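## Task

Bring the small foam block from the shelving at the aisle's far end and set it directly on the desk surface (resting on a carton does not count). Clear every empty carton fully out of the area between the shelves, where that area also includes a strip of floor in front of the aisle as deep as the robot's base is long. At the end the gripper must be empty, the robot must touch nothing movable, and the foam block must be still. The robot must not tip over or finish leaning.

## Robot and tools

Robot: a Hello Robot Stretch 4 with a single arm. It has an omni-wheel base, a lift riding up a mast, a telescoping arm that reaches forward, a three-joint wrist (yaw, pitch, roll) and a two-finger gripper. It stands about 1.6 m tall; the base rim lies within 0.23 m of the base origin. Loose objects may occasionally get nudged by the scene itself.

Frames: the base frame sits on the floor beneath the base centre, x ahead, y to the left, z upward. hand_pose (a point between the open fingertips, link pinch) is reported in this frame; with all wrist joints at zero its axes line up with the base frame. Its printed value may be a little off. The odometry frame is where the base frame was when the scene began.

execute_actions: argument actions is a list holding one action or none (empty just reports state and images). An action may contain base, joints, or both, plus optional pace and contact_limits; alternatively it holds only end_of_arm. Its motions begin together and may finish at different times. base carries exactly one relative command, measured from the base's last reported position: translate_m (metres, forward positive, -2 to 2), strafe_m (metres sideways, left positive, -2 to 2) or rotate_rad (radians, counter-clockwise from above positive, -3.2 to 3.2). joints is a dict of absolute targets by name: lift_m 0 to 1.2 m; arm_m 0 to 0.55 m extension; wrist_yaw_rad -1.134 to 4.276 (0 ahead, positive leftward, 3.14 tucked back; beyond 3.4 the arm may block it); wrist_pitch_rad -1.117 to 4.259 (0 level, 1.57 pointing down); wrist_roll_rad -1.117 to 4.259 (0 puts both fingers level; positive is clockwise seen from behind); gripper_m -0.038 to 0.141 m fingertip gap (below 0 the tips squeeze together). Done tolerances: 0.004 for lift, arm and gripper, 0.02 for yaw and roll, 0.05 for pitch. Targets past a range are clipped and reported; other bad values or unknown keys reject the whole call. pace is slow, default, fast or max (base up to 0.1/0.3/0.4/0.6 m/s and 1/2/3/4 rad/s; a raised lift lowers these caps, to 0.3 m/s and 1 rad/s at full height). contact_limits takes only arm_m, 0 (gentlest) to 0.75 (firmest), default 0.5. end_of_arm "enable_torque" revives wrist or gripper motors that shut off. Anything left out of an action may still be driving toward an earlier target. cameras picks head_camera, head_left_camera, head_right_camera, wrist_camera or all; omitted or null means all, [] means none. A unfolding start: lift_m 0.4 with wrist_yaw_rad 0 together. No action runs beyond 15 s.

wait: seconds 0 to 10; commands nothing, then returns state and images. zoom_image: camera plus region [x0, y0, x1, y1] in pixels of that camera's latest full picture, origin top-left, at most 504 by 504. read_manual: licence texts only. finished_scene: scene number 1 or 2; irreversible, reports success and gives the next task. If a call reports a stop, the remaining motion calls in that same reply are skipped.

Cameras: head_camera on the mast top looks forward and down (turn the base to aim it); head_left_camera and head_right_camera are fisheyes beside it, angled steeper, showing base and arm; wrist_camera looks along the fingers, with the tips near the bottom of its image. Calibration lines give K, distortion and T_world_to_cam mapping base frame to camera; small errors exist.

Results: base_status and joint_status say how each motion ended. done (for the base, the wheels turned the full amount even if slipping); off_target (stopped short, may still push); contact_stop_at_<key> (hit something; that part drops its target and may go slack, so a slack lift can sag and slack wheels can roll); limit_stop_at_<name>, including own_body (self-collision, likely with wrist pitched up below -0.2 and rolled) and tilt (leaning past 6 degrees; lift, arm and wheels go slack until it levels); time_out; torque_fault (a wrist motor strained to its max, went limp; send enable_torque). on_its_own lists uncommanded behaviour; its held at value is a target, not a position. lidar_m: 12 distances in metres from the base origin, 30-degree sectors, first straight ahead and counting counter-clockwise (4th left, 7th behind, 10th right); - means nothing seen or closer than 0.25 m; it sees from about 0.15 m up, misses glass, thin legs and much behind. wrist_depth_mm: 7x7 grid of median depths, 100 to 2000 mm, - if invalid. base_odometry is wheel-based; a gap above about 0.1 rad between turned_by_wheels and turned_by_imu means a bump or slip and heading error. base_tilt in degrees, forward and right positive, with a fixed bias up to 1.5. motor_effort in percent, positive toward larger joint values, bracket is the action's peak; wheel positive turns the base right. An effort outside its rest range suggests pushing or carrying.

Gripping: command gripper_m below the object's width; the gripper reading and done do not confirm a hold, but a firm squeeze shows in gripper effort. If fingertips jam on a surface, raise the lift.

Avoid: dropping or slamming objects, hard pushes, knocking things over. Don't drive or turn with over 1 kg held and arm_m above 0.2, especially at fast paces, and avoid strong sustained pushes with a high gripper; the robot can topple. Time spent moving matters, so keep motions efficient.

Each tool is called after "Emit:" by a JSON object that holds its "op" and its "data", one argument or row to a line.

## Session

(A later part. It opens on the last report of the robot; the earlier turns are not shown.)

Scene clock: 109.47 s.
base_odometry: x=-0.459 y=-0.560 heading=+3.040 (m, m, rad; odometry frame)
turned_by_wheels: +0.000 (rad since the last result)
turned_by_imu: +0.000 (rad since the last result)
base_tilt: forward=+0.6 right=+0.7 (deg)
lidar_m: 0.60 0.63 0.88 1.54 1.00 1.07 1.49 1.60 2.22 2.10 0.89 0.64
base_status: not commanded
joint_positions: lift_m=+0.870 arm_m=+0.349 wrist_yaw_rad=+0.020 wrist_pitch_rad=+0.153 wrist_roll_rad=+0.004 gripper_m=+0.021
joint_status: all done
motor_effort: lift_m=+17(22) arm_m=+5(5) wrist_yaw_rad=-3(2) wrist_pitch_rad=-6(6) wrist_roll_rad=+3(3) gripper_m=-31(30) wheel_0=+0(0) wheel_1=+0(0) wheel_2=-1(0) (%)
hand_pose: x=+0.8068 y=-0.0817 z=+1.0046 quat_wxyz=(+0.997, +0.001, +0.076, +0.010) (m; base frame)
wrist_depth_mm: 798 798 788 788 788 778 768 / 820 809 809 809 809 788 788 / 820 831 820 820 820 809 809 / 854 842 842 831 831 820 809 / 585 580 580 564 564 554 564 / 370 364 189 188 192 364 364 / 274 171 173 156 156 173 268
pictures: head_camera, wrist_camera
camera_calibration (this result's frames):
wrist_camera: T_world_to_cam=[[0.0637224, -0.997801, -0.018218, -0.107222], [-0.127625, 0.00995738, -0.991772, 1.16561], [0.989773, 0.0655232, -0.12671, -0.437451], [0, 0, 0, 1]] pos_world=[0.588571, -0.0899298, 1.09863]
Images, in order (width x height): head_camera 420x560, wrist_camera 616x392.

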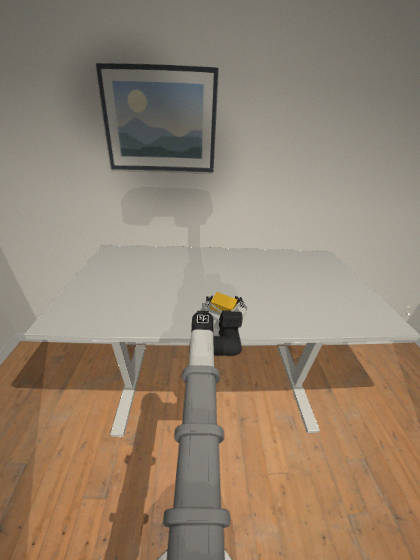

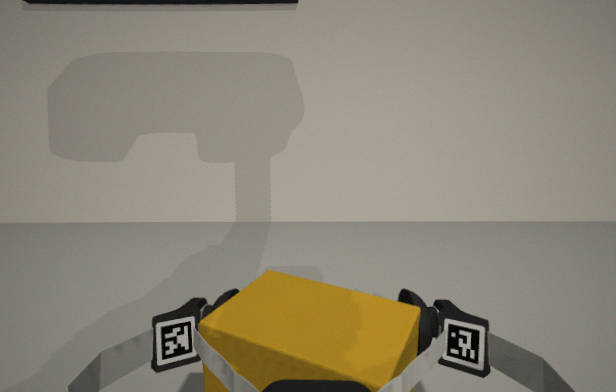

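Emit:
{"op": "execute_actions", "data": {
  "actions": [
    {"joints":{"lift_m":0.848},"pace":"slow"}
  ],
  "cameras": []
}}

Emit:
{"op": "execute_actions", "data": {
  "actions": [
    {"joints":{"gripper_m":0.14}}
  ],
  "cameras": ["wrist_camera"]
}}

Emit:
{"op": "execute_actions", "data": {
  "actions": [
    {"joints":{"arm_m":0.0,"lift_m":0.86}}
  ],
  "cameras": ["wrist_camera","head_camera"]
}}

Scene clock: 110.53 s.
base_odometry: x=-0.459 y=-0.560 heading=+3.040 (m, m, rad; odometry frame)
turned_by_wheels: +0.000 (rad since the last result)
turned_by_imu: +0.000 (rad since the last result)
base_tilt: forward=+0.7 right=+0.6 (deg)
lidar_m: 0.63 0.62 0.88 1.53 1.00 1.01 1.49 1.59 2.22 2.10 0.87 0.64
base_status: not commanded
joint_positions: lift_m=+0.848 arm_m=+0.349 wrist_yaw_rad=+0.020 wrist_pitch_rad=+0.151 wrist_roll_rad=+0.004 gripper_m=+0.021
joint_status: all done
motor_effort: lift_m=+16(16) arm_m=+5(5) wrist_yaw_rad=-3(3) wrist_pitch_rad=-1(7) wrist_roll_rad=+4(2) gripper_m=-31(31) wheel_0=+0(0) wheel_1=+0(0) wheel_2=-1(1) (%)
hand_pose: x=+0.8070 y=-0.0816 z=+0.9832 quat_wxyz=(+0.997, +0.001, +0.075, +0.010) (m; base frame)
wrist_depth_mm: 798 798 788 788 798 798 788 / 820 809 809 798 809 798 788 / 831 820 820 820 820 798 798 / 842 854 831 831 820 820 820 / 504 500 500 488 492 488 488 / 320 317 188 187 193 312 317 / 236 172 173 154 153 172 226
pictures: none
No camera images: the call's "cameras" was empty. Leave "cameras" out to get every camera's image.

Scene clock: 112.70 s.
base_odometry: x=-0.459 y=-0.560 heading=+3.040 (m, m, rad; odometry frame)
turned_by_wheels: +0.000 (rad since the last result)
turned_by_imu: +0.000 (rad since the last result)
base_tilt: forward=+0.6 right=+0.6 (deg)
lidar_m: 0.61 0.64 0.86 1.54 1.01 1.06 1.47 1.59 2.25 2.10 0.92 0.64
base_status: not commanded
joint_positions: lift_m=+0.848 arm_m=+0.349 wrist_yaw_rad=+0.020 wrist_pitch_rad=+0.152 wrist_roll_rad=+0.004 gripper_m=+0.140
joint_status: all done
motor_effort: lift_m=+17(15) arm_m=+5(5) wrist_yaw_rad=-2(3) wrist_pitch_rad=-6(6) wrist_roll_rad=+3(3) gripper_m=-1(33) wheel_0=+0(0) wheel_1=+0(0) wheel_2=+0(1) (%)
hand_pose: x=+0.8069 y=-0.0817 z=+0.9827 quat_wxyz=(+0.997, +0.001, +0.076, +0.010) (m; base frame)
wrist_depth_mm: 809 798 798 788 788 778 778 / 809 809 820 798 798 788 788 / 842 831 820 820 809 809 798 / 831 831 820 820 809 820 820 / 500 488 484 484 484 480 480 / 317 293 213 196 212 211 309 / 233 219 202 157 175 207 229
pictures: wrist_camera
camera_calibration (this result's frames):
wrist_camera: T_world_to_cam=[[0.0637427, -0.9978, -0.0182058, -0.10765], [-0.127345, 0.00996119, -0.991808, 1.14372], [0.989808, 0.0655389, -0.12643, -0.440612], [0, 0, 0, 1]] pos_world=[0.588631, -0.089929, 1.07669]
Images, in order (width x height): wrist_camera 616x392.

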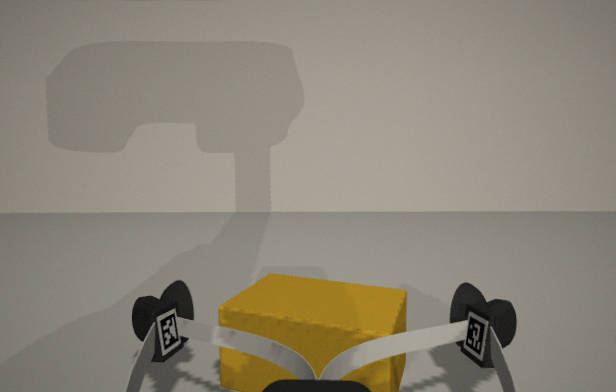

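Scene clock: 114.87 s.
base_odometry: x=-0.459 y=-0.560 heading=+3.040 (m, m, rad; odometry frame)
turned_by_wheels: +0.000 (rad since the last result)
turned_by_imu: +0.000 (rad since the last result)
base_tilt: forward=+0.6 right=+0.6 (deg)
lidar_m: 0.60 0.62 0.86 1.52 1.03 1.06 1.47 1.57 2.25 2.08 0.93 0.66
base_status: not commanded
joint_positions: lift_m=+0.860 arm_m=+0.001 wrist_yaw_rad=+0.020 wrist_pitch_rad=+0.152 wrist_roll_rad=+0.004 gripper_m=+0.140
joint_status: all done
motor_effort: lift_m=+22(21) arm_m=-5(5) wrist_yaw_rad=-2(3) wrist_pitch_rad=-6(7) wrist_roll_rad=+3(2) gripper_m=-2(1) wheel_0=+0(0) wheel_1=-1(0) wheel_2=-1(1) (%)
hand_pose: x=+0.4587 y=-0.0817 z=+0.9942 quat_wxyz=(+0.997, +0.001, +0.076, +0.010) (m; base frame)
wrist_depth_mm: 1160 1118 1098 1138 1138 1098 1098 / 1160 1160 1138 1160 1138 1118 1098 / 1182 1182 1182 1138 1182 1160 1160 / 1205 1205 1182 1160 1160 1182 1160 / 549 544 539 525 535 535 530 / 778 410 407 1229 1205 211 402 / 820 1255 1281 156 1229 1229 1255
pictures: head_camera, wrist_camera
camera_calibration (this result's frames):
wrist_camera: T_world_to_cam=[[0.06356, -0.997812, -0.0182128, -0.0852068], [-0.127504, 0.00998092, -0.991788, 1.11085], [0.989799, 0.0653602, -0.126591, -0.0943446], [0, 0, 0, 1]] pos_world=[0.240436, -0.0899412, 1.08823]
Images, in order (width x height): head_camera 420x560, wrist_camera 616x392.

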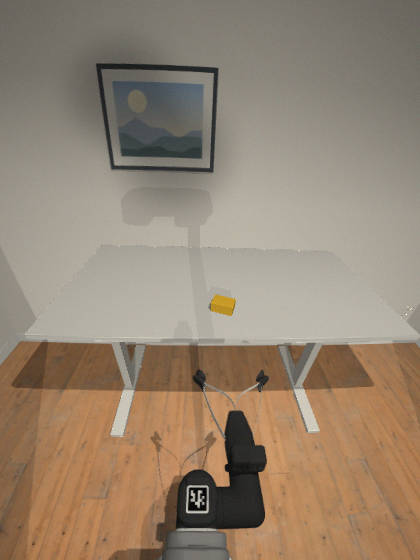

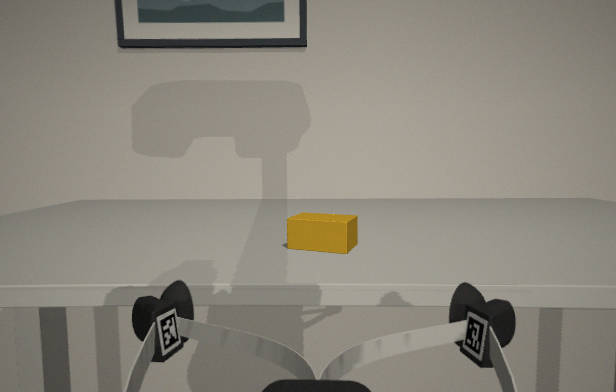

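Emit:
{"op": "execute_actions", "data": {
  "actions": [
    {"base":{"translate_m":-0.7},"joints":{"lift_m":0.6,"gripper_m":0.06},"pace":"fast"}
  ],
  "cameras": []
}}

Emit:
{"op": "execute_actions", "data": {
  "actions": [
    {"base":{"strafe_m":-0.3}}
  ],
  "cameras": []
}}

Emit:
{"op": "execute_actions", "data": {
  "actions": [
    {"base":{"rotate_rad":-3.14},"joints":{"lift_m":0.55}}
  ],
  "cameras": ["head_camera"]
}}

Scene clock: 118.40 s.
base_odometry: x=+0.238 y=-0.631 heading=+3.040 (m, m, rad; odometry frame)
turned_by_wheels: +0.000 (rad since the last result)
turned_by_imu: +0.002 (rad since the last result)
base_tilt: forward=+0.7 right=+0.6 (deg)
lidar_m: 1.30 1.37 1.63 0.72 1.60 0.81 0.80 0.98 1.08 2.10 2.21 1.35
base_status: done
joint_positions: lift_m=+0.600 arm_m=+0.001 wrist_yaw_rad=+0.020 wrist_pitch_rad=+0.152 wrist_roll_rad=+0.004 gripper_m=+0.060
joint_status: all done
motor_effort: lift_m=+17(21) arm_m=-5(5) wrist_yaw_rad=-2(2) wrist_pitch_rad=-6(6) wrist_roll_rad=+2(1) gripper_m=-4(7) wheel_0=+1(5) wheel_1=+0(6) wheel_2=+0(10) (%)
hand_pose: x=+0.4587 y=-0.0817 z=+0.7346 quat_wxyz=(+0.997, +0.001, +0.076, +0.010) (m; base frame)
wrist_depth_mm: 1808 1808 1863 1756 1808 1808 1756 / 1863 1808 1863 1863 1808 1808 1863 / 1863 1863 1808 1863 1863 1366 1808 / 1921 1983 1863 1863 1921 1863 1863 / 1983 1983 1921 1921 1921 1863 1921 / 1983 1983 221 1921 220 1921 1921 / 1576 1499 1397 1430 1397 1430 1537
pictures: none
No camera images: the call's "cameras" was empty. Leave "cameras" out to get every camera's image.

Scene clock: 120.73 s.
base_odometry: x=+0.268 y=-0.333 heading=+3.040 (m, m, rad; odometry frame)
turned_by_wheels: +0.000 (rad since the last result)
turned_by_imu: -0.001 (rad since the last result)
base_tilt: forward=+0.6 right=+0.6 (deg)
lidar_m: 1.29 1.36 1.96 1.02 1.96 0.84 1.16 0.84 1.10 1.81 1.89 1.38
base_status: done
joint_positions: lift_m=+0.600 arm_m=+0.001 wrist_yaw_rad=+0.020 wrist_pitch_rad=+0.152 wrist_roll_rad=+0.004 gripper_m=+0.060
joint_status: not commanded
motor_effort: lift_m=+17(17) arm_m=-5(5) wrist_yaw_rad=-2(2) wrist_pitch_rad=-6(6) wrist_roll_rad=+4(4) gripper_m=-6(5) wheel_0=+0(5) wheel_1=-1(7) wheel_2=+1(1) (%)
hand_pose: x=+0.4587 y=-0.0817 z=+0.7346 quat_wxyz=(+0.997, +0.001, +0.076, +0.010) (m; base frame)
wrist_depth_mm: 1808 1808 1808 1756 1808 1808 1756 / 1863 1808 1808 1808 1808 1863 1756 / 1921 1863 1863 1863 1464 1808 1921 / 1921 1921 1863 1921 1756 1863 1921 / 1983 1921 1983 1863 1983 1921 1921 / 1983 1983 221 1983 220 1921 1863 / 1576 1537 1366 1430 1366 1430 1499
pictures: none
No camera images: the call's "cameras" was empty. Leave "cameras" out to get every camera's image.

Scene clock: 123.60 s.
base_odometry: x=+0.268 y=-0.333 heading=-0.100 (m, m, rad; odometry frame)
turned_by_wheels: -3.140 (rad since the last result)
turned_by_imu: -3.043 (rad since the last result)
base_tilt: forward=+0.6 right=+0.6 (deg)
lidar_m: 1.13 0.80 1.91 1.81 1.93 1.41 1.35 1.35 1.92 1.02 1.93 0.84
base_status: done
joint_positions: lift_m=+0.550 arm_m=+0.001 wrist_yaw_rad=+0.020 wrist_pitch_rad=+0.152 wrist_roll_rad=+0.004 gripper_m=+0.060
joint_status: all done
motor_effort: lift_m=+16(14) arm_m=-5(5) wrist_yaw_rad=-2(2) wrist_pitch_rad=-6(6) wrist_roll_rad=+4(4) gripper_m=-6(5) wheel_0=+0(5) wheel_1=-1(7) wheel_2=+0(6) (%)
hand_pose: x=+0.4587 y=-0.0817 z=+0.6846 quat_wxyz=(+0.997, +0.001, +0.076, +0.010) (m; base frame)
wrist_depth_mm: 549 842 1397 - 1366 569 496 / 554 1008 1430 - 1397 778 504 / 564 1464 1464 - 1397 549 521 / 574 1537 1430 - 1397 554 525 / 580 960 1464 - 1430 559 539 / 591 976 221 1983 220 554 544 / 603 904 1138 1397 1025 549 549
pictures: head_camera
Images, in order (width x height): head_camera 420x560.

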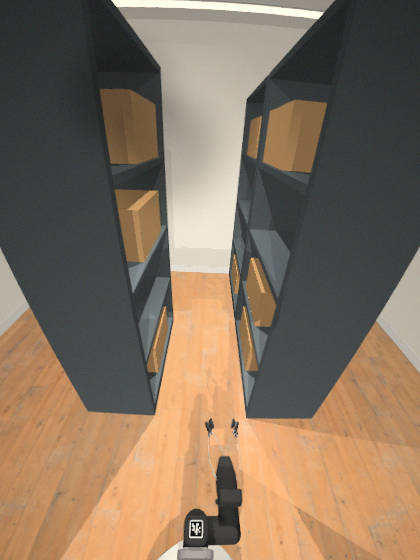

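Emit:
{"op": "execute_actions", "data": {
  "actions": [
    {"base":{"translate_m":0.9}}
  ],
  "cameras": []
}}

Emit:
{"op": "execute_actions", "data": {
  "actions": [
    {"base":{"translate_m":0.5},"joints":{"wrist_yaw_rad":0.7,"wrist_pitch_rad":0.8}}
  ],
  "cameras": ["wrist_camera","head_camera"]
}}

Scene clock: 128.23 s.
base_odometry: x=+1.164 y=-0.423 heading=-0.100 (m, m, rad; odometry frame)
turned_by_wheels: +0.000 (rad since the last result)
turned_by_imu: -0.001 (rad since the last result)
base_tilt: forward=+0.7 right=+0.6 (deg)
lidar_m: 1.27 0.39 0.29 0.25 0.27 2.72 3.00 2.62 0.28 0.26 0.30 0.44
base_status: done
joint_positions: lift_m=+0.550 arm_m=+0.001 wrist_yaw_rad=+0.020 wrist_pitch_rad=+0.152 wrist_roll_rad=+0.004 gripper_m=+0.060
joint_status: not commanded
motor_effort: lift_m=+17(17) arm_m=-5(5) wrist_yaw_rad=-3(2) wrist_pitch_rad=-6(6) wrist_roll_rad=+3(3) gripper_m=-5(3) wheel_0=+0(4) wheel_1=+0(2) wheel_2=+2(6) (%)
hand_pose: x=+0.4587 y=-0.0817 z=+0.6846 quat_wxyz=(+0.997, +0.001, +0.076, +0.010) (m; base frame)
wrist_depth_mm: 530 1499 1464 1430 1397 585 484 / 539 1537 1464 1499 1397 580 488 / 549 1537 1537 1499 1464 574 496 / 549 1576 1537 1537 1464 574 449 / 564 1576 1576 1537 1499 585 410 / 574 1661 221 1576 219 597 415 / 580 1430 1281 1397 1060 504 407
pictures: none
No camera images: the call's "cameras" was empty. Leave "cameras" out to get every camera's image.

Scene clock: 131.40 s.
base_odometry: x=+1.661 y=-0.473 heading=-0.100 (m, m, rad; odometry frame)
turned_by_wheels: +0.000 (rad since the last result)
turned_by_imu: +0.000 (rad since the last result)
base_tilt: forward=+0.6 right=+0.6 (deg)
lidar_m: 1.21 0.38 0.27 0.25 0.28 0.40 3.20 0.45 0.31 0.27 0.28 0.45
base_status: done
joint_positions: lift_m=+0.550 arm_m=+0.001 wrist_yaw_rad=+0.700 wrist_pitch_rad=+0.801 wrist_roll_rad=+0.004 gripper_m=+0.060
joint_status: all done
motor_effort: lift_m=+17(17) arm_m=-5(5) wrist_yaw_rad=-2(4) wrist_pitch_rad=-2(3) wrist_roll_rad=+3(3) gripper_m=-4(6) wheel_0=-2(4) wheel_1=+0(4) wheel_2=+0(6) (%)
hand_pose: x=+0.3816 y=+0.0624 z=+0.5212 quat_wxyz=(+0.865, -0.132, +0.367, +0.315) (m; base frame)
wrist_depth_mm: 976 1098 1366 1205 1060 904 809 / 831 866 991 1336 1160 976 854 / 741 854 1078 1229 1205 1042 904 / 768 891 854 1060 1060 1042 960 / 325 904 891 917 917 891 891 / 387 820 221 798 220 809 798 / 668 469 699 715 691 699 715
pictures: head_camera, wrist_camera
camera_calibration (this result's frames):
wrist_camera: T_world_to_cam=[[0.661485, -0.748839, -0.0409511, -0.176961], [-0.544159, -0.441673, -0.713314, 0.672481], [0.51607, 0.49413, -0.699648, 0.365347], [0, 0, 0, 1]] pos_world=[0.294449, -0.0160281, 0.728057]
Images, in order (width x height): head_camera 420x560, wrist_camera 616x392.

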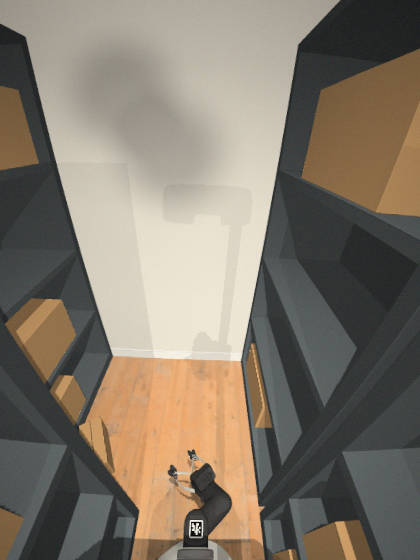

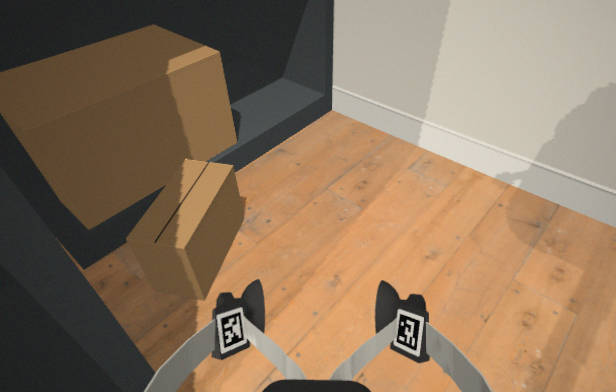

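Emit:
{"op": "execute_actions", "data": {
  "actions": [
    {"base":{"translate_m":0.43},"joints":{"wrist_yaw_rad":0,"wrist_pitch_rad":1.57,"wrist_roll_rad":1.57,"gripper_m":0.14}}
  ],
  "cameras": []
}}

Emit:
{"op": "execute_actions", "data": {
  "actions": [
    {"base":{"rotate_rad":1.6},"pace":"slow"}
  ],
  "cameras": []
}}

Emit:
{"op": "execute_actions", "data": {
  "actions": [
    {"joints":{"arm_m":0.38,"lift_m":0.45}}
  ],
  "cameras": ["wrist_camera","head_camera"]
}}

Scene clock: 134.73 s.
base_odometry: x=+2.089 y=-0.516 heading=-0.100 (m, m, rad; odometry frame)
turned_by_wheels: +0.000 (rad since the last result)
turned_by_imu: +0.000 (rad since the last result)
base_tilt: forward=+0.6 right=+0.6 (deg)
lidar_m: 0.78 0.83 0.52 0.42 0.26 0.40 - 0.45 0.31 0.27 0.31 0.47
base_status: done
joint_positions: lift_m=+0.550 arm_m=+0.001 wrist_yaw_rad=+0.000 wrist_pitch_rad=+1.570 wrist_roll_rad=+1.570 gripper_m=+0.140
joint_status: all done
motor_effort: lift_m=+17(17) arm_m=-5(5) wrist_yaw_rad=-3(8) wrist_pitch_rad=+2(3) wrist_roll_rad=+3(7) gripper_m=-1(3) wheel_0=+1(5) wheel_1=-1(6) wheel_2=+0(6) (%)
hand_pose: x=+0.1721 y=-0.0874 z=+0.4399 quat_wxyz=(+0.501, +0.500, +0.500, -0.499) (m; base frame)
wrist_depth_mm: 427 424 449 603 597 569 402 / 615 603 603 603 591 591 574 / 707 691 683 676 668 661 647 / 691 676 668 676 455 445 647 / 683 676 676 668 449 439 392 / 683 676 661 455 442 212 436 / 683 668 676 157 436 433 433
pictures: none
No camera images: the call's "cameras" was empty. Leave "cameras" out to get every camera's image.

Scene clock: 137.63 s.
base_odometry: x=+2.089 y=-0.516 heading=+1.500 (m, m, rad; odometry frame)
turned_by_wheels: +1.600 (rad since the last result)
turned_by_imu: +1.551 (rad since the last result)
base_tilt: forward=+0.6 right=+0.6 (deg)
lidar_m: 0.39 0.28 0.41 3.16 0.43 0.30 0.28 0.33 0.43 0.77 0.83 0.54
base_status: done
joint_positions: lift_m=+0.550 arm_m=+0.001 wrist_yaw_rad=+0.000 wrist_pitch_rad=+1.570 wrist_roll_rad=+1.570 gripper_m=+0.140
joint_status: not commanded
motor_effort: lift_m=+17(16) arm_m=-5(5) wrist_yaw_rad=-2(3) wrist_pitch_rad=+2(2) wrist_roll_rad=+4(4) gripper_m=-2(1) wheel_0=+0(5) wheel_1=-1(6) wheel_2=+0(5) (%)
hand_pose: x=+0.1721 y=-0.0874 z=+0.4399 quat_wxyz=(+0.501, +0.500, +0.500, -0.499) (m; base frame)
wrist_depth_mm: 699 691 683 683 676 668 654 / 699 699 683 676 668 654 654 / 549 683 683 668 668 654 647 / 508 683 676 661 452 449 647 / 504 603 661 668 445 442 392 / 496 668 661 455 442 211 436 / 640 603 603 157 439 436 433
pictures: none
No camera images: the call's "cameras" was empty. Leave "cameras" out to get every camera's image.

Scene clock: 139.87 s.
base_odometry: x=+2.089 y=-0.516 heading=+1.500 (m, m, rad; odometry frame)
turned_by_wheels: +0.000 (rad since the last result)
turned_by_imu: +0.000 (rad since the last result)
base_tilt: forward=+0.7 right=+0.6 (deg)
lidar_m: 0.41 0.28 0.41 3.14 0.45 0.32 0.30 0.32 0.45 0.80 0.84 0.50
base_status: not commanded
joint_positions: lift_m=+0.450 arm_m=+0.379 wrist_yaw_rad=+0.000 wrist_pitch_rad=+1.570 wrist_roll_rad=+1.570 gripper_m=+0.140
joint_status: all done
motor_effort: lift_m=+17(15) arm_m=+5(8) wrist_yaw_rad=-3(3) wrist_pitch_rad=+1(2) wrist_roll_rad=+2(3) gripper_m=+0(2) wheel_0=-1(0) wheel_1=-1(1) wheel_2=+0(0) (%)
hand_pose: x=+0.5503 y=-0.0874 z=+0.3399 quat_wxyz=(+0.501, +0.500, +0.500, -0.499) (m; base frame)
wrist_depth_mm: 291 418 580 580 569 559 564 / 291 415 569 569 564 559 549 / 289 415 392 387 569 559 554 / 289 421 512 384 564 559 554 / 291 421 569 387 559 554 554 / 293 375 569 382 379 212 539 / 296 377 559 156 549 544 544
pictures: head_camera, wrist_camera
camera_calibration (this result's frames):
wrist_camera: T_world_to_cam=[[-0.998878, 0.00608975, -0.0469575, 0.57354], [0.00725903, 0.999667, -0.0247707, 0.15731], [0.046791, -0.0250837, -0.99859, 0.539982], [0, 0, 0, 1]] pos_world=[0.546488, -0.147206, 0.570049]
Images, in order (width x height): head_camera 420x560, wrist_camera 616x392.

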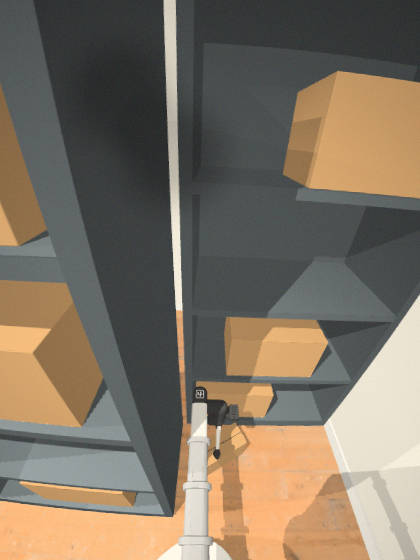

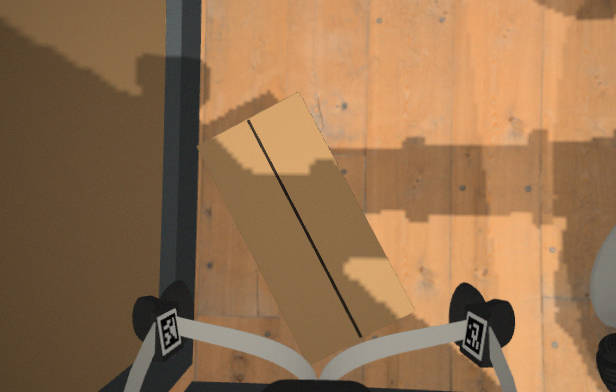

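Emit:
{"op": "execute_actions", "data": {
  "actions": [
    {"joints":{"arm_m":0.39,"wrist_roll_rad":1.09,"lift_m":0.36}}
  ],
  "cameras": ["wrist_camera"]
}}

Scene clock: 141.47 s.
base_odometry: x=+2.089 y=-0.516 heading=+1.500 (m, m, rad; odometry frame)
turned_by_wheels: +0.000 (rad since the last result)
turned_by_imu: +0.000 (rad since the last result)
base_tilt: forward=+0.7 right=+0.6 (deg)
lidar_m: 0.43 0.28 0.41 3.17 0.44 0.28 0.30 0.31 0.42 0.79 0.86 0.54
base_status: not commanded
joint_positions: lift_m=+0.360 arm_m=+0.389 wrist_yaw_rad=+0.000 wrist_pitch_rad=+1.570 wrist_roll_rad=+1.090 gripper_m=+0.140
joint_status: all done
motor_effort: lift_m=+17(16) arm_m=+5(4) wrist_yaw_rad=-2(2) wrist_pitch_rad=+1(1) wrist_roll_rad=+0(3) gripper_m=-1(1) wheel_0=+0(0) wheel_1=-1(0) wheel_2=+0(0) (%)
hand_pose: x=+0.5602 y=-0.0874 z=+0.2499 quat_wxyz=(+0.605, +0.367, +0.604, -0.367) (m; base frame)
wrist_depth_mm: 203 263 375 484 477 473 469 / 220 289 410 298 297 469 466 / 241 329 466 297 296 473 462 / 265 377 480 296 291 469 466 / 296 404 477 294 293 462 462 / 325 404 477 293 291 211 462 / 355 402 469 156 287 459 459
pictures: wrist_camera
camera_calibration (this result's frames):
wrist_camera: T_world_to_cam=[[-0.889188, -0.455144, -0.0467885, 0.477454], [-0.454446, 0.890417, -0.0252199, 0.40424], [0.05314, -0.00116238, -0.998586, 0.44817], [0, 0, 0, 1]] pos_world=[0.584436, -0.142111, 0.480071]
Images, in order (width x height): wrist_camera 616x392.

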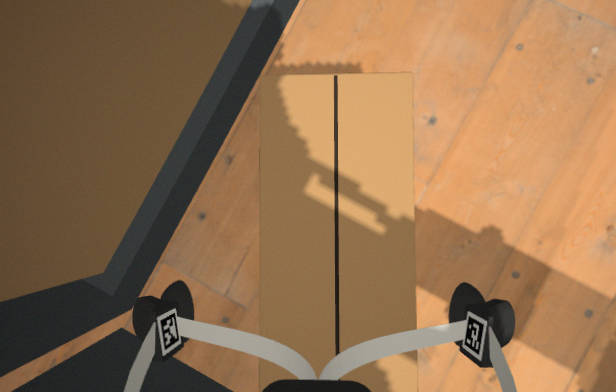

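Emit:
{"op": "execute_actions", "data": {
  "actions": [
    {"joints":{"arm_m":0.37}}
  ],
  "cameras": []
}}

Emit:
{"op": "execute_actions", "data": {
  "actions": [
    {"joints":{"lift_m":0.245},"pace":"slow"}
  ],
  "cameras": ["wrist_camera"]
}}

Scene clock: 142.33 s.
base_odometry: x=+2.089 y=-0.516 heading=+1.500 (m, m, rad; odometry frame)
turned_by_wheels: +0.000 (rad since the last result)
turned_by_imu: +0.000 (rad since the last result)
base_tilt: forward=+0.6 right=+0.7 (deg)
lidar_m: 0.44 0.27 0.38 3.15 0.43 0.32 0.29 0.32 0.42 0.76 0.85 0.54
base_status: not commanded
joint_positions: lift_m=+0.360 arm_m=+0.371 wrist_yaw_rad=+0.000 wrist_pitch_rad=+1.570 wrist_roll_rad=+1.090 gripper_m=+0.140
joint_status: all done
motor_effort: lift_m=+16(16) arm_m=-5(4) wrist_yaw_rad=-3(3) wrist_pitch_rad=+1(1) wrist_roll_rad=+1(1) gripper_m=-1(0) wheel_0=+0(0) wheel_1=+0(1) wheel_2=+0(0) (%)
hand_pose: x=+0.5421 y=-0.0874 z=+0.2499 quat_wxyz=(+0.605, +0.367, +0.604, -0.367) (m; base frame)
wrist_depth_mm: 224 290 410 480 480 473 473 / 243 320 410 300 473 477 469 / 264 359 449 297 469 469 466 / 293 410 484 296 469 466 462 / 325 439 480 294 466 466 462 / 349 449 296 293 462 211 459 / 362 402 455 157 287 466 452
pictures: none
No camera images: the call's "cameras" was empty. Leave "cameras" out to get every camera's image.

Scene clock: 144.13 s.
base_odometry: x=+2.089 y=-0.516 heading=+1.500 (m, m, rad; odometry frame)
turned_by_wheels: +0.000 (rad since the last result)
turned_by_imu: +0.000 (rad since the last result)
base_tilt: forward=+0.6 right=+0.6 (deg)
lidar_m: 0.38 0.29 0.39 3.16 0.43 0.31 0.29 0.33 0.42 0.79 0.85 0.57
base_status: not commanded
joint_positions: lift_m=+0.246 arm_m=+0.371 wrist_yaw_rad=+0.000 wrist_pitch_rad=+1.569 wrist_roll_rad=+1.090 gripper_m=+0.140
joint_status: all done
motor_effort: lift_m=+12(13) arm_m=-5(5) wrist_yaw_rad=-2(2) wrist_pitch_rad=+2(2) wrist_roll_rad=+1(1) gripper_m=-1(0) wheel_0=+0(0) wheel_1=+0(0) wheel_2=+0(1) (%)
hand_pose: x=+0.5422 y=-0.0874 z=+0.1353 quat_wxyz=(+0.605, +0.367, +0.604, -0.366) (m; base frame)
wrist_depth_mm: 222 287 188 186 185 362 357 / 240 297 187 185 183 359 355 / 264 322 186 184 182 357 355 / 290 366 186 183 181 355 351 / 297 368 184 181 180 353 351 / 329 366 183 181 179 207 349 / 366 364 181 180 177 347 345
pictures: wrist_camera
camera_calibration (this result's frames):
wrist_camera: T_world_to_cam=[[-0.889083, -0.455314, -0.0471313, 0.456025], [-0.454606, 0.89033, -0.0253953, 0.393255], [0.0535253, -0.00115236, -0.998566, 0.334441], [0, 0, 0, 1]] pos_world=[0.566319, -0.142107, 0.365441]
Images, in order (width x height): wrist_camera 616x392.

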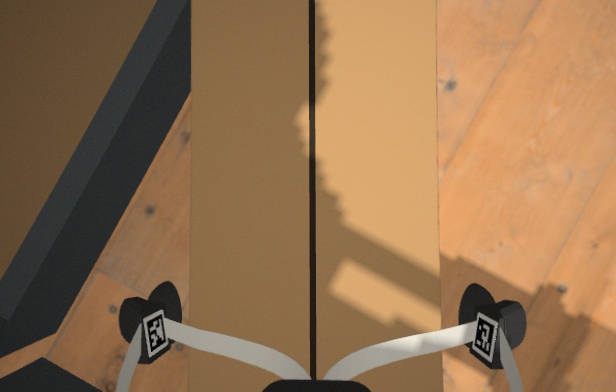

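Emit:
{"op": "execute_actions", "data": {
  "actions": [
    {"joints":{"gripper_m":0.05}}
  ],
  "cameras": []
}}

Emit:
{"op": "execute_actions", "data": {
  "actions": [
    {"joints":{"lift_m":0.3}}
  ],
  "cameras": []
}}

Emit:
{"op": "execute_actions", "data": {
  "actions": [
    {"joints":{"arm_m":0.15,"lift_m":0.5},"pace":"slow"}
  ],
  "cameras": ["wrist_camera","head_camera"]
}}

Scene clock: 146.17 s.
base_odometry: x=+2.089 y=-0.516 heading=+1.500 (m, m, rad; odometry frame)
turned_by_wheels: +0.000 (rad since the last result)
turned_by_imu: +0.000 (rad since the last result)
base_tilt: forward=+0.6 right=+0.6 (deg)
lidar_m: 0.42 0.25 0.42 3.16 0.47 0.32 0.28 0.30 0.43 0.79 0.83 0.56
base_status: not commanded
joint_positions: lift_m=+0.245 arm_m=+0.371 wrist_yaw_rad=+0.000 wrist_pitch_rad=+1.570 wrist_roll_rad=+1.090 gripper_m=+0.051
joint_status: all done
motor_effort: lift_m=+16(16) arm_m=-5(5) wrist_yaw_rad=-3(2) wrist_pitch_rad=+1(4) wrist_roll_rad=+1(2) gripper_m=-33(28) wheel_0=-1(0) wheel_1=-1(0) wheel_2=-1(0) (%)
hand_pose: x=+0.5421 y=-0.0874 z=+0.1349 quat_wxyz=(+0.605, +0.367, +0.604, -0.366) (m; base frame)
wrist_depth_mm: 224 290 178 176 174 359 355 / 242 294 176 174 172 357 353 / 266 324 175 173 171 355 353 / 290 366 173 171 170 353 349 / 293 366 172 170 168 351 349 / 334 362 171 168 167 347 345 / 351 177 168 167 166 168 343
pictures: none
No camera images: the call's "cameras" was empty. Leave "cameras" out to get every camera's image.

Scene clock: 147.30 s.
base_odometry: x=+2.089 y=-0.516 heading=+1.500 (m, m, rad; odometry frame)
turned_by_wheels: +0.000 (rad since the last result)
turned_by_imu: +0.000 (rad since the last result)
base_tilt: forward=+0.6 right=+0.6 (deg)
lidar_m: 0.40 0.26 0.42 3.16 0.46 0.32 0.29 0.33 0.44 0.80 0.83 0.53
base_status: not commanded
joint_positions: lift_m=+0.300 arm_m=+0.371 wrist_yaw_rad=+0.000 wrist_pitch_rad=+1.570 wrist_roll_rad=+1.090 gripper_m=+0.051
joint_status: all done
motor_effort: lift_m=+22(25) arm_m=-5(5) wrist_yaw_rad=-3(3) wrist_pitch_rad=+1(1) wrist_roll_rad=+0(2) gripper_m=-33(32) wheel_0=-1(0) wheel_1=-1(1) wheel_2=+0(0) (%)
hand_pose: x=+0.5421 y=-0.0874 z=+0.1895 quat_wxyz=(+0.605, +0.367, +0.604, -0.366) (m; base frame)
wrist_depth_mm: 224 291 178 176 174 413 410 / 242 322 176 175 173 410 407 / 266 347 174 173 171 404 407 / 293 370 174 171 170 404 402 / 329 418 172 170 168 407 402 / 345 418 170 168 167 402 399 / 355 176 169 167 165 168 394
pictures: none
No camera images: the call's "cameras" was empty. Leave "cameras" out to get every camera's image.

Scene clock: 150.77 s.
base_odometry: x=+2.089 y=-0.516 heading=+1.500 (m, m, rad; odometry frame)
turned_by_wheels: +0.000 (rad since the last result)
turned_by_imu: +0.001 (rad since the last result)
base_tilt: forward=+0.6 right=+0.6 (deg)
lidar_m: 0.43 0.27 0.40 3.18 0.44 0.31 0.29 0.31 0.45 0.78 0.83 0.35
base_status: not commanded
joint_positions: lift_m=+0.500 arm_m=+0.151 wrist_yaw_rad=+0.000 wrist_pitch_rad=+1.570 wrist_roll_rad=+1.090 gripper_m=+0.051
joint_status: all done
motor_effort: lift_m=+23(25) arm_m=-5(4) wrist_yaw_rad=-2(2) wrist_pitch_rad=+0(1) wrist_roll_rad=+1(2) gripper_m=-33(33) wheel_0=+0(0) wheel_1=+0(1) wheel_2=+0(1) (%)
hand_pose: x=+0.3221 y=-0.0874 z=+0.3895 quat_wxyz=(+0.605, +0.367, +0.604, -0.366) (m; base frame)
wrist_depth_mm: 484 597 178 176 174 615 609 / 525 627 177 174 172 609 609 / 564 627 175 173 171 609 603 / 603 627 174 171 170 603 597 / 580 621 172 170 168 603 603 / 445 525 170 169 167 392 394 / 364 177 169 167 166 168 384
pictures: head_camera, wrist_camera
camera_calibration (this result's frames):
wrist_camera: T_world_to_cam=[[-0.889102, -0.455324, -0.0466589, 0.272123], [-0.45463, 0.890325, -0.0251538, 0.299556], [0.0529947, -0.00115174, -0.998594, 0.600192], [0, 0, 0, 1]] pos_world=[0.346326, -0.142106, 0.61958]
Images, in order (width x height): head_camera 420x560, wrist_camera 616x392.

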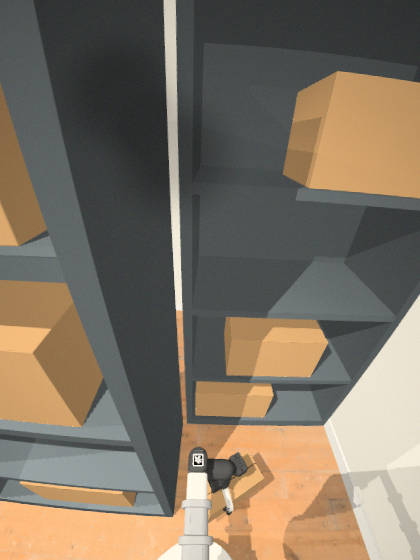

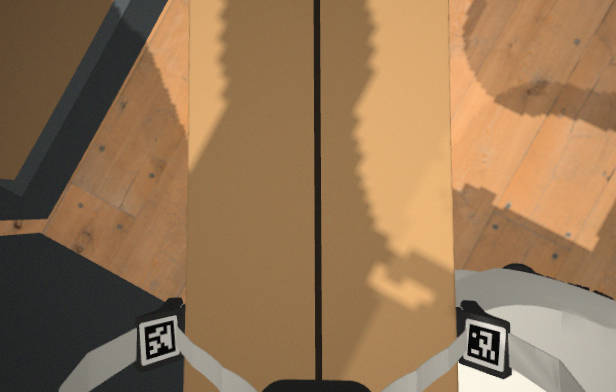

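Same exit sequence as before.

Emit:
{"op": "execute_actions", "data": {
  "actions": [
    {"base":{"rotate_rad":-1.6},"pace":"slow"}
  ],
  "cameras": []
}}

Emit:
{"op": "execute_actions", "data": {
  "actions": [
    {"joints":{"wrist_roll_rad":0.0,"arm_m":0.2}}
  ],
  "cameras": ["head_camera"]
}}

Emit:
{"op": "execute_actions", "data": {
  "actions": [
    {"base":{"translate_m":-0.9}}
  ],
  "cameras": ["head_camera"]
}}

Scene clock: 153.80 s.
base_odometry: x=+2.089 y=-0.516 heading=-0.100 (m, m, rad; odometry frame)
turned_by_wheels: -1.600 (rad since the last result)
turned_by_imu: -1.550 (rad since the last result)
base_tilt: forward=+0.7 right=+0.6 (deg)
lidar_m: 0.79 0.84 0.74 0.41 0.29 0.40 - 0.43 0.27 0.27 0.31 0.34
base_status: done
joint_positions: lift_m=+0.500 arm_m=+0.151 wrist_yaw_rad=+0.000 wrist_pitch_rad=+1.570 wrist_roll_rad=+1.090 gripper_m=+0.051
joint_status: not commanded
motor_effort: lift_m=+23(22) arm_m=-5(6) wrist_yaw_rad=-2(2) wrist_pitch_rad=+1(1) wrist_roll_rad=+1(2) gripper_m=-33(34) wheel_0=+2(5) wheel_1=+0(3) wheel_2=-1(7) (%)
hand_pose: x=+0.3221 y=-0.0874 z=+0.3895 quat_wxyz=(+0.605, +0.367, +0.604, -0.366) (m; base frame)
wrist_depth_mm: 554 640 178 176 175 327 535 / 597 640 176 174 173 530 525 / 634 634 175 173 171 530 530 / 634 634 173 172 170 603 580 / 627 634 172 170 168 603 597 / 634 621 171 169 167 387 397 / 621 176 169 167 166 168 384
pictures: none
No camera images: the call's "cameras" was empty. Leave "cameras" out to get every camera's image.

Scene clock: 155.00 s.
base_odometry: x=+2.089 y=-0.516 heading=-0.100 (m, m, rad; odometry frame)
turned_by_wheels: +0.000 (rad since the last result)
turned_by_imu: +0.000 (rad since the last result)
base_tilt: forward=+0.6 right=+0.6 (deg)
lidar_m: 0.31 0.84 0.76 0.41 0.27 0.40 - 0.42 0.30 0.27 0.29 0.25
base_status: not commanded
joint_positions: lift_m=+0.500 arm_m=+0.199 wrist_yaw_rad=+0.000 wrist_pitch_rad=+1.570 wrist_roll_rad=+0.000 gripper_m=+0.051
joint_status: all done
motor_effort: lift_m=+22(22) arm_m=+5(6) wrist_yaw_rad=-3(1) wrist_pitch_rad=+0(0) wrist_roll_rad=+1(3) gripper_m=-32(32) wheel_0=+2(2) wheel_1=+0(0) wheel_2=-1(1) (%)
hand_pose: x=+0.3701 y=-0.0874 z=+0.3895 quat_wxyz=(+0.707, +0.000, +0.707, +0.000) (m; base frame)
wrist_depth_mm: 640 634 178 176 174 539 418 / 640 640 176 175 173 535 418 / 634 634 175 173 171 535 413 / 634 621 173 172 170 535 413 / 640 615 171 170 168 530 415 / 627 621 170 168 167 500 415 / 621 176 169 167 166 168 387
pictures: head_camera
Images, in order (width x height): head_camera 420x560.

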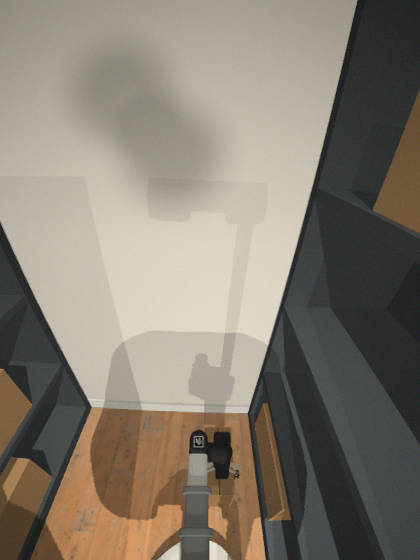

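Scene clock: 159.50 s.
base_odometry: x=+1.194 y=-0.426 heading=-0.100 (m, m, rad; odometry frame)
turned_by_wheels: +0.000 (rad since the last result)
turned_by_imu: +0.003 (rad since the last result)
base_tilt: forward=+0.6 right=+0.6 (deg)
lidar_m: 0.30 0.40 0.29 0.26 0.29 2.70 3.06 2.61 0.30 0.26 0.27 0.29
base_status: done
joint_positions: lift_m=+0.500 arm_m=+0.199 wrist_yaw_rad=+0.000 wrist_pitch_rad=+1.570 wrist_roll_rad=+0.000 gripper_m=+0.051
joint_status: not commanded
motor_effort: lift_m=+21(22) arm_m=+5(5) wrist_yaw_rad=-2(2) wrist_pitch_rad=+0(0) wrist_roll_rad=+1(2) gripper_m=-33(34) wheel_0=-1(4) wheel_1=+1(3) wheel_2=-1(5) (%)
hand_pose: x=+0.3702 y=-0.0874 z=+0.3895 quat_wxyz=(+0.707, +0.000, +0.707, +0.000) (m; base frame)
wrist_depth_mm: 569 640 177 176 174 544 535 / 569 634 176 175 173 535 404 / 559 627 175 173 171 530 402 / 559 627 173 171 170 535 402 / 549 621 172 169 168 525 399 / 549 627 170 169 167 484 399 / 539 177 168 167 166 168 366
pictures: head_camera
Images, in order (width x height): head_camera 420x560.

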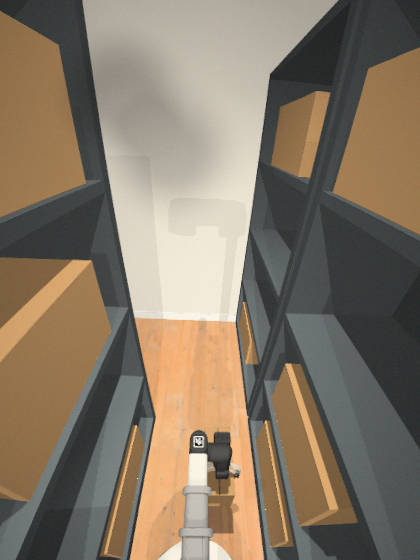

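Emit:
{"op": "execute_actions", "data": {
  "actions": [
    {"base":{"translate_m":-1.0}}
  ],
  "cameras": []
}}

Emit:
{"op": "execute_actions", "data": {
  "actions": [
    {"base":{"rotate_rad":1.6}}
  ],
  "cameras": ["head_camera"]
}}

Emit:
{"op": "execute_actions", "data": {
  "actions": [
    {"base":{"translate_m":0.6},"joints":{"arm_m":0.45,"lift_m":0.25}}
  ],
  "cameras": []
}}

Emit:
{"op": "execute_actions", "data": {
  "actions": [
    {"joints":{"gripper_m":0.14,"lift_m":0.245}}
  ],
  "cameras": []
}}

Emit:
{"op": "execute_actions", "data": {
  "actions": [
    {"joints":{"lift_m":0.5}}
  ],
  "cameras": []
}}

Emit:
{"op": "execute_actions", "data": {
  "actions": [
    {"joints":{"arm_m":0.0}}
  ]
}}

Scene clock: 164.60 s.
base_odometry: x=+0.199 y=-0.326 heading=-0.100 (m, m, rad; odometry frame)
turned_by_wheels: +0.000 (rad since the last result)
turned_by_imu: +0.003 (rad since the last result)
base_tilt: forward=+0.6 right=+0.6 (deg)
lidar_m: 0.30 0.88 1.93 1.85 1.94 1.32 1.24 1.30 1.93 1.05 1.89 0.31
base_status: done
joint_positions: lift_m=+0.500 arm_m=+0.199 wrist_yaw_rad=+0.000 wrist_pitch_rad=+1.570 wrist_roll_rad=+0.000 gripper_m=+0.051
joint_status: not commanded
motor_effort: lift_m=+21(21) arm_m=+5(5) wrist_yaw_rad=-3(3) wrist_pitch_rad=+0(0) wrist_roll_rad=+1(1) gripper_m=-32(34) wheel_0=+1(4) wheel_1=+0(6) wheel_2=-2(7) (%)
hand_pose: x=+0.3702 y=-0.0874 z=+0.3895 quat_wxyz=(+0.707, +0.000, +0.707, +0.000) (m; base frame)
wrist_depth_mm: 647 640 177 176 175 615 609 / 640 640 176 174 172 609 603 / 647 634 175 173 171 615 597 / 627 634 174 171 170 615 603 / 627 627 172 170 168 603 591 / 627 621 171 169 167 597 597 / 621 176 169 167 166 168 591
pictures: none
No camera images: the call's "cameras" was empty. Leave "cameras" out to get every camera's image.

Scene clock: 166.67 s.
base_odometry: x=+0.198 y=-0.326 heading=+1.500 (m, m, rad; odometry frame)
turned_by_wheels: +1.600 (rad since the last result)
turned_by_imu: +1.551 (rad since the last result)
base_tilt: forward=+0.6 right=+0.6 (deg)
lidar_m: 0.29 1.95 1.33 1.26 1.33 1.93 1.03 1.94 0.88 1.10 0.90 0.31
base_status: done
joint_positions: lift_m=+0.500 arm_m=+0.199 wrist_yaw_rad=+0.000 wrist_pitch_rad=+1.570 wrist_roll_rad=+0.000 gripper_m=+0.051
joint_status: not commanded
motor_effort: lift_m=+22(22) arm_m=+5(5) wrist_yaw_rad=-3(3) wrist_pitch_rad=+1(0) wrist_roll_rad=+0(1) gripper_m=-32(33) wheel_0=+0(7) wheel_1=+0(4) wheel_2=+2(7) (%)
hand_pose: x=+0.3703 y=-0.0874 z=+0.3895 quat_wxyz=(+0.707, +0.000, +0.707, +0.000) (m; base frame)
wrist_depth_mm: 640 640 178 176 174 615 621 / 640 634 176 175 173 615 609 / 640 634 174 173 171 609 609 / 640 627 173 171 170 609 603 / 634 621 171 170 168 609 597 / 621 621 170 168 166 597 597 / 621 176 168 167 166 168 585
pictures: head_camera
Images, in order (width x height): head_camera 420x560.

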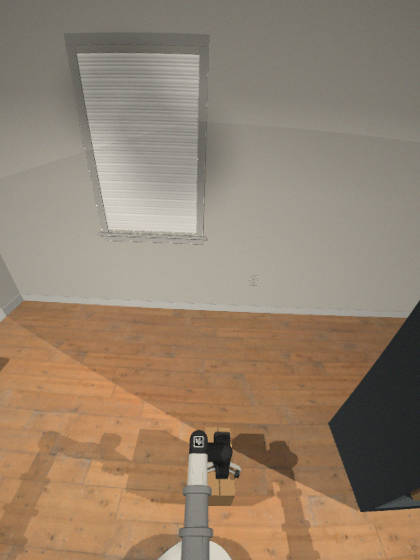

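Scene clock: 170.17 s.
base_odometry: x=+0.241 y=+0.273 heading=+1.500 (m, m, rad; odometry frame)
turned_by_wheels: +0.000 (rad since the last result)
turned_by_imu: -0.001 (rad since the last result)
base_tilt: forward=+0.6 right=+0.6 (deg)
lidar_m: 1.22 1.28 1.86 1.25 1.33 1.85 1.62 1.20 0.86 0.79 1.75 1.30
base_status: done
joint_positions: lift_m=+0.250 arm_m=+0.449 wrist_yaw_rad=+0.000 wrist_pitch_rad=+1.570 wrist_roll_rad=+0.000 gripper_m=+0.051
joint_status: all done
motor_effort: lift_m=+17(23) arm_m=+5(4) wrist_yaw_rad=-3(2) wrist_pitch_rad=+0(0) wrist_roll_rad=+1(1) gripper_m=-33(32) wheel_0=+0(5) wheel_1=-1(6) wheel_2=+2(9) (%)
hand_pose: x=+0.6201 y=-0.0874 z=+0.1399 quat_wxyz=(+0.707, +0.000, +0.707, +0.000) (m; base frame)
wrist_depth_mm: 384 377 177 176 174 364 364 / 384 375 176 174 173 364 357 / 377 373 174 173 171 364 359 / 377 370 173 171 170 359 353 / 373 373 172 169 169 355 353 / 370 370 170 169 167 353 353 / 368 176 169 167 165 168 349
pictures: none
No camera images: the call's "cameras" was empty. Leave "cameras" out to get every camera's image.

Scene clock: 172.07 s.
base_odometry: x=+0.241 y=+0.273 heading=+1.500 (m, m, rad; odometry frame)
turned_by_wheels: +0.000 (rad since the last result)
turned_by_imu: +0.000 (rad since the last result)
base_tilt: forward=+0.6 right=+0.6 (deg)
lidar_m: 0.55 1.30 1.85 1.26 1.32 1.84 1.64 1.24 0.88 0.82 1.75 1.31
base_status: not commanded
joint_positions: lift_m=+0.245 arm_m=+0.449 wrist_yaw_rad=+0.000 wrist_pitch_rad=+1.571 wrist_roll_rad=+0.000 gripper_m=+0.140
joint_status: all done
motor_effort: lift_m=+14(17) arm_m=+5(5) wrist_yaw_rad=-1(0) wrist_pitch_rad=-1(9) wrist_roll_rad=+1(1) gripper_m=-2(33) wheel_0=+0(0) wheel_1=-1(1) wheel_2=+2(2) (%)
hand_pose: x=+0.6200 y=-0.0874 z=+0.1352 quat_wxyz=(+0.707, +0.000, +0.707, +0.000) (m; base frame)
wrist_depth_mm: 379 377 189 187 186 364 364 / 379 377 188 187 185 362 362 / 377 373 187 185 183 359 357 / 375 368 186 184 182 357 355 / 373 368 184 182 181 357 355 / 370 368 183 181 180 211 353 / 368 362 182 180 178 187 351
pictures: none
No camera images: the call's "cameras" was empty. Leave "cameras" out to get every camera's image.

Scene clock: 174.20 s.
base_odometry: x=+0.241 y=+0.273 heading=+1.500 (m, m, rad; odometry frame)
turned_by_wheels: +0.000 (rad since the last result)
turned_by_imu: +0.000 (rad since the last result)
base_tilt: forward=+0.7 right=+0.6 (deg)
lidar_m: 0.53 1.29 1.83 1.26 1.33 1.87 1.62 1.23 0.88 0.82 1.78 0.60
base_status: not commanded
joint_positions: lift_m=+0.500 arm_m=+0.449 wrist_yaw_rad=+0.000 wrist_pitch_rad=+1.570 wrist_roll_rad=+0.000 gripper_m=+0.140
joint_status: all done
motor_effort: lift_m=+22(25) arm_m=+5(5) wrist_yaw_rad=-2(2) wrist_pitch_rad=+2(4) wrist_roll_rad=+3(2) gripper_m=-1(0) wheel_0=+0(1) wheel_1=-1(1) wheel_2=+1(1) (%)
hand_pose: x=+0.6203 y=-0.0874 z=+0.3895 quat_wxyz=(+0.707, +0.000, +0.707, +0.000) (m; base frame)
wrist_depth_mm: 647 634 627 627 615 621 615 / 634 634 621 627 615 609 609 / 640 627 627 439 615 609 597 / 627 627 621 436 609 609 603 / 627 627 621 433 603 603 597 / 634 621 609 430 609 211 591 / 627 615 609 156 597 597 591
pictures: none
No camera images: the call's "cameras" was empty. Leave "cameras" out to get every camera's image.

Scene clock: 176.60 s.
base_odometry: x=+0.241 y=+0.273 heading=+1.500 (m, m, rad; odometry frame)
turned_by_wheels: +0.000 (rad since the last result)
turned_by_imu: +0.000 (rad since the last result)
base_tilt: forward=+0.6 right=+0.6 (deg)
lidar_m: 0.53 1.28 1.88 1.25 1.33 1.85 1.65 1.22 0.87 0.82 1.75 0.57
base_status: not commanded
joint_positions: lift_m=+0.500 arm_m=+0.001 wrist_yaw_rad=+0.000 wrist_pitch_rad=+1.570 wrist_roll_rad=+0.000 gripper_m=+0.140
joint_status: all done
motor_effort: lift_m=+22(22) arm_m=-5(4) wrist_yaw_rad=-2(2) wrist_pitch_rad=+0(0) wrist_roll_rad=+1(3) gripper_m=-1(0) wheel_0=+0(0) wheel_1=-1(1) wheel_2=+1(1) (%)
hand_pose: x=+0.1720 y=-0.0874 z=+0.3895 quat_wxyz=(+0.707, +0.000, +0.707, +0.000) (m; base frame)
wrist_depth_mm: 654 640 627 627 627 627 615 / 647 634 634 627 615 615 609 / 640 627 634 621 615 609 609 / 640 627 627 615 615 603 603 / 640 627 418 433 603 603 597 / 627 410 404 399 449 211 597 / 621 402 399 157 392 597 591
pictures: head_camera, head_left_camera, head_right_camera, wrist_camera
camera_calibration (this result's frames):
wrist_camera: T_world_to_cam=[[-0.00756865, -0.998916, -0.0459281, -0.0607531], [-0.999643, 0.00873538, -0.0252562, 0.247991], [0.02563, 0.0457205, -0.998625, 0.617014], [0, 0, 0, 1]] pos_world=[0.231628, -0.0910637, 0.619639]
Images, in order (width x height): head_camera 420x560, head_left_camera 420x672, head_right_camera 420x672, wrist_camera 616x392.

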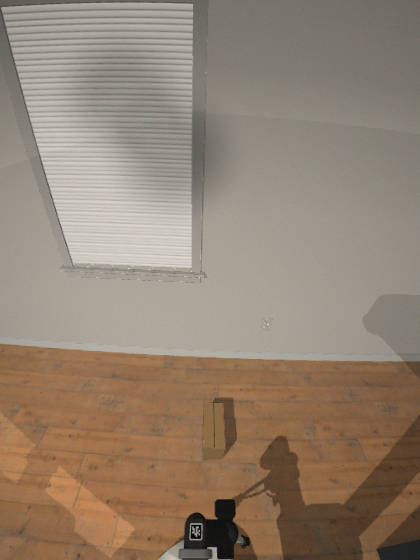

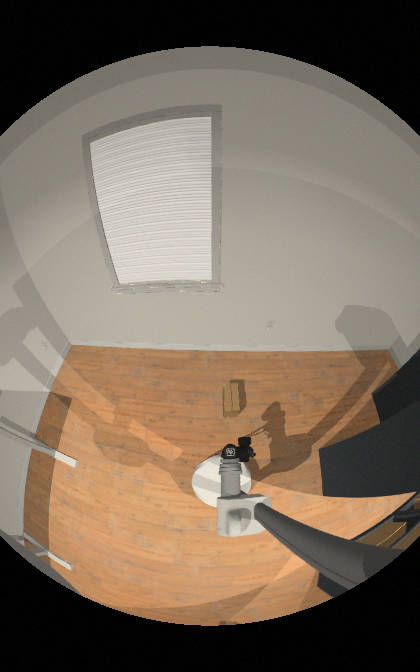

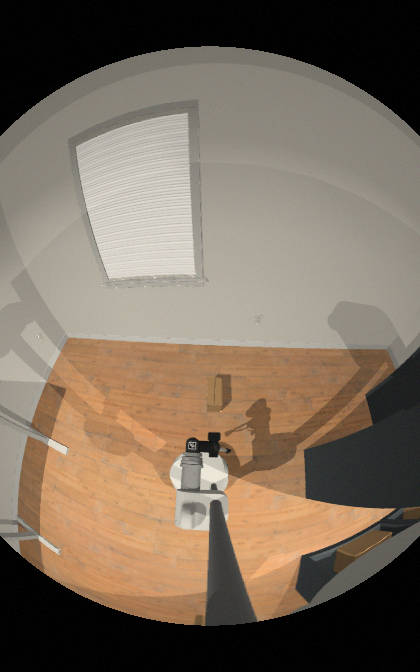

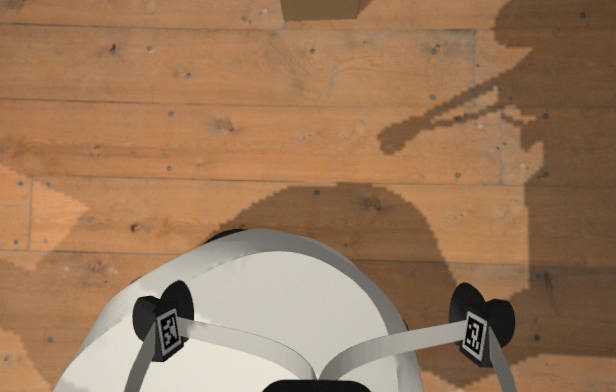

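Emit:
{"op": "finished_scene", "data": {
  "scene": 2
}}

The scene is finished: the task was done.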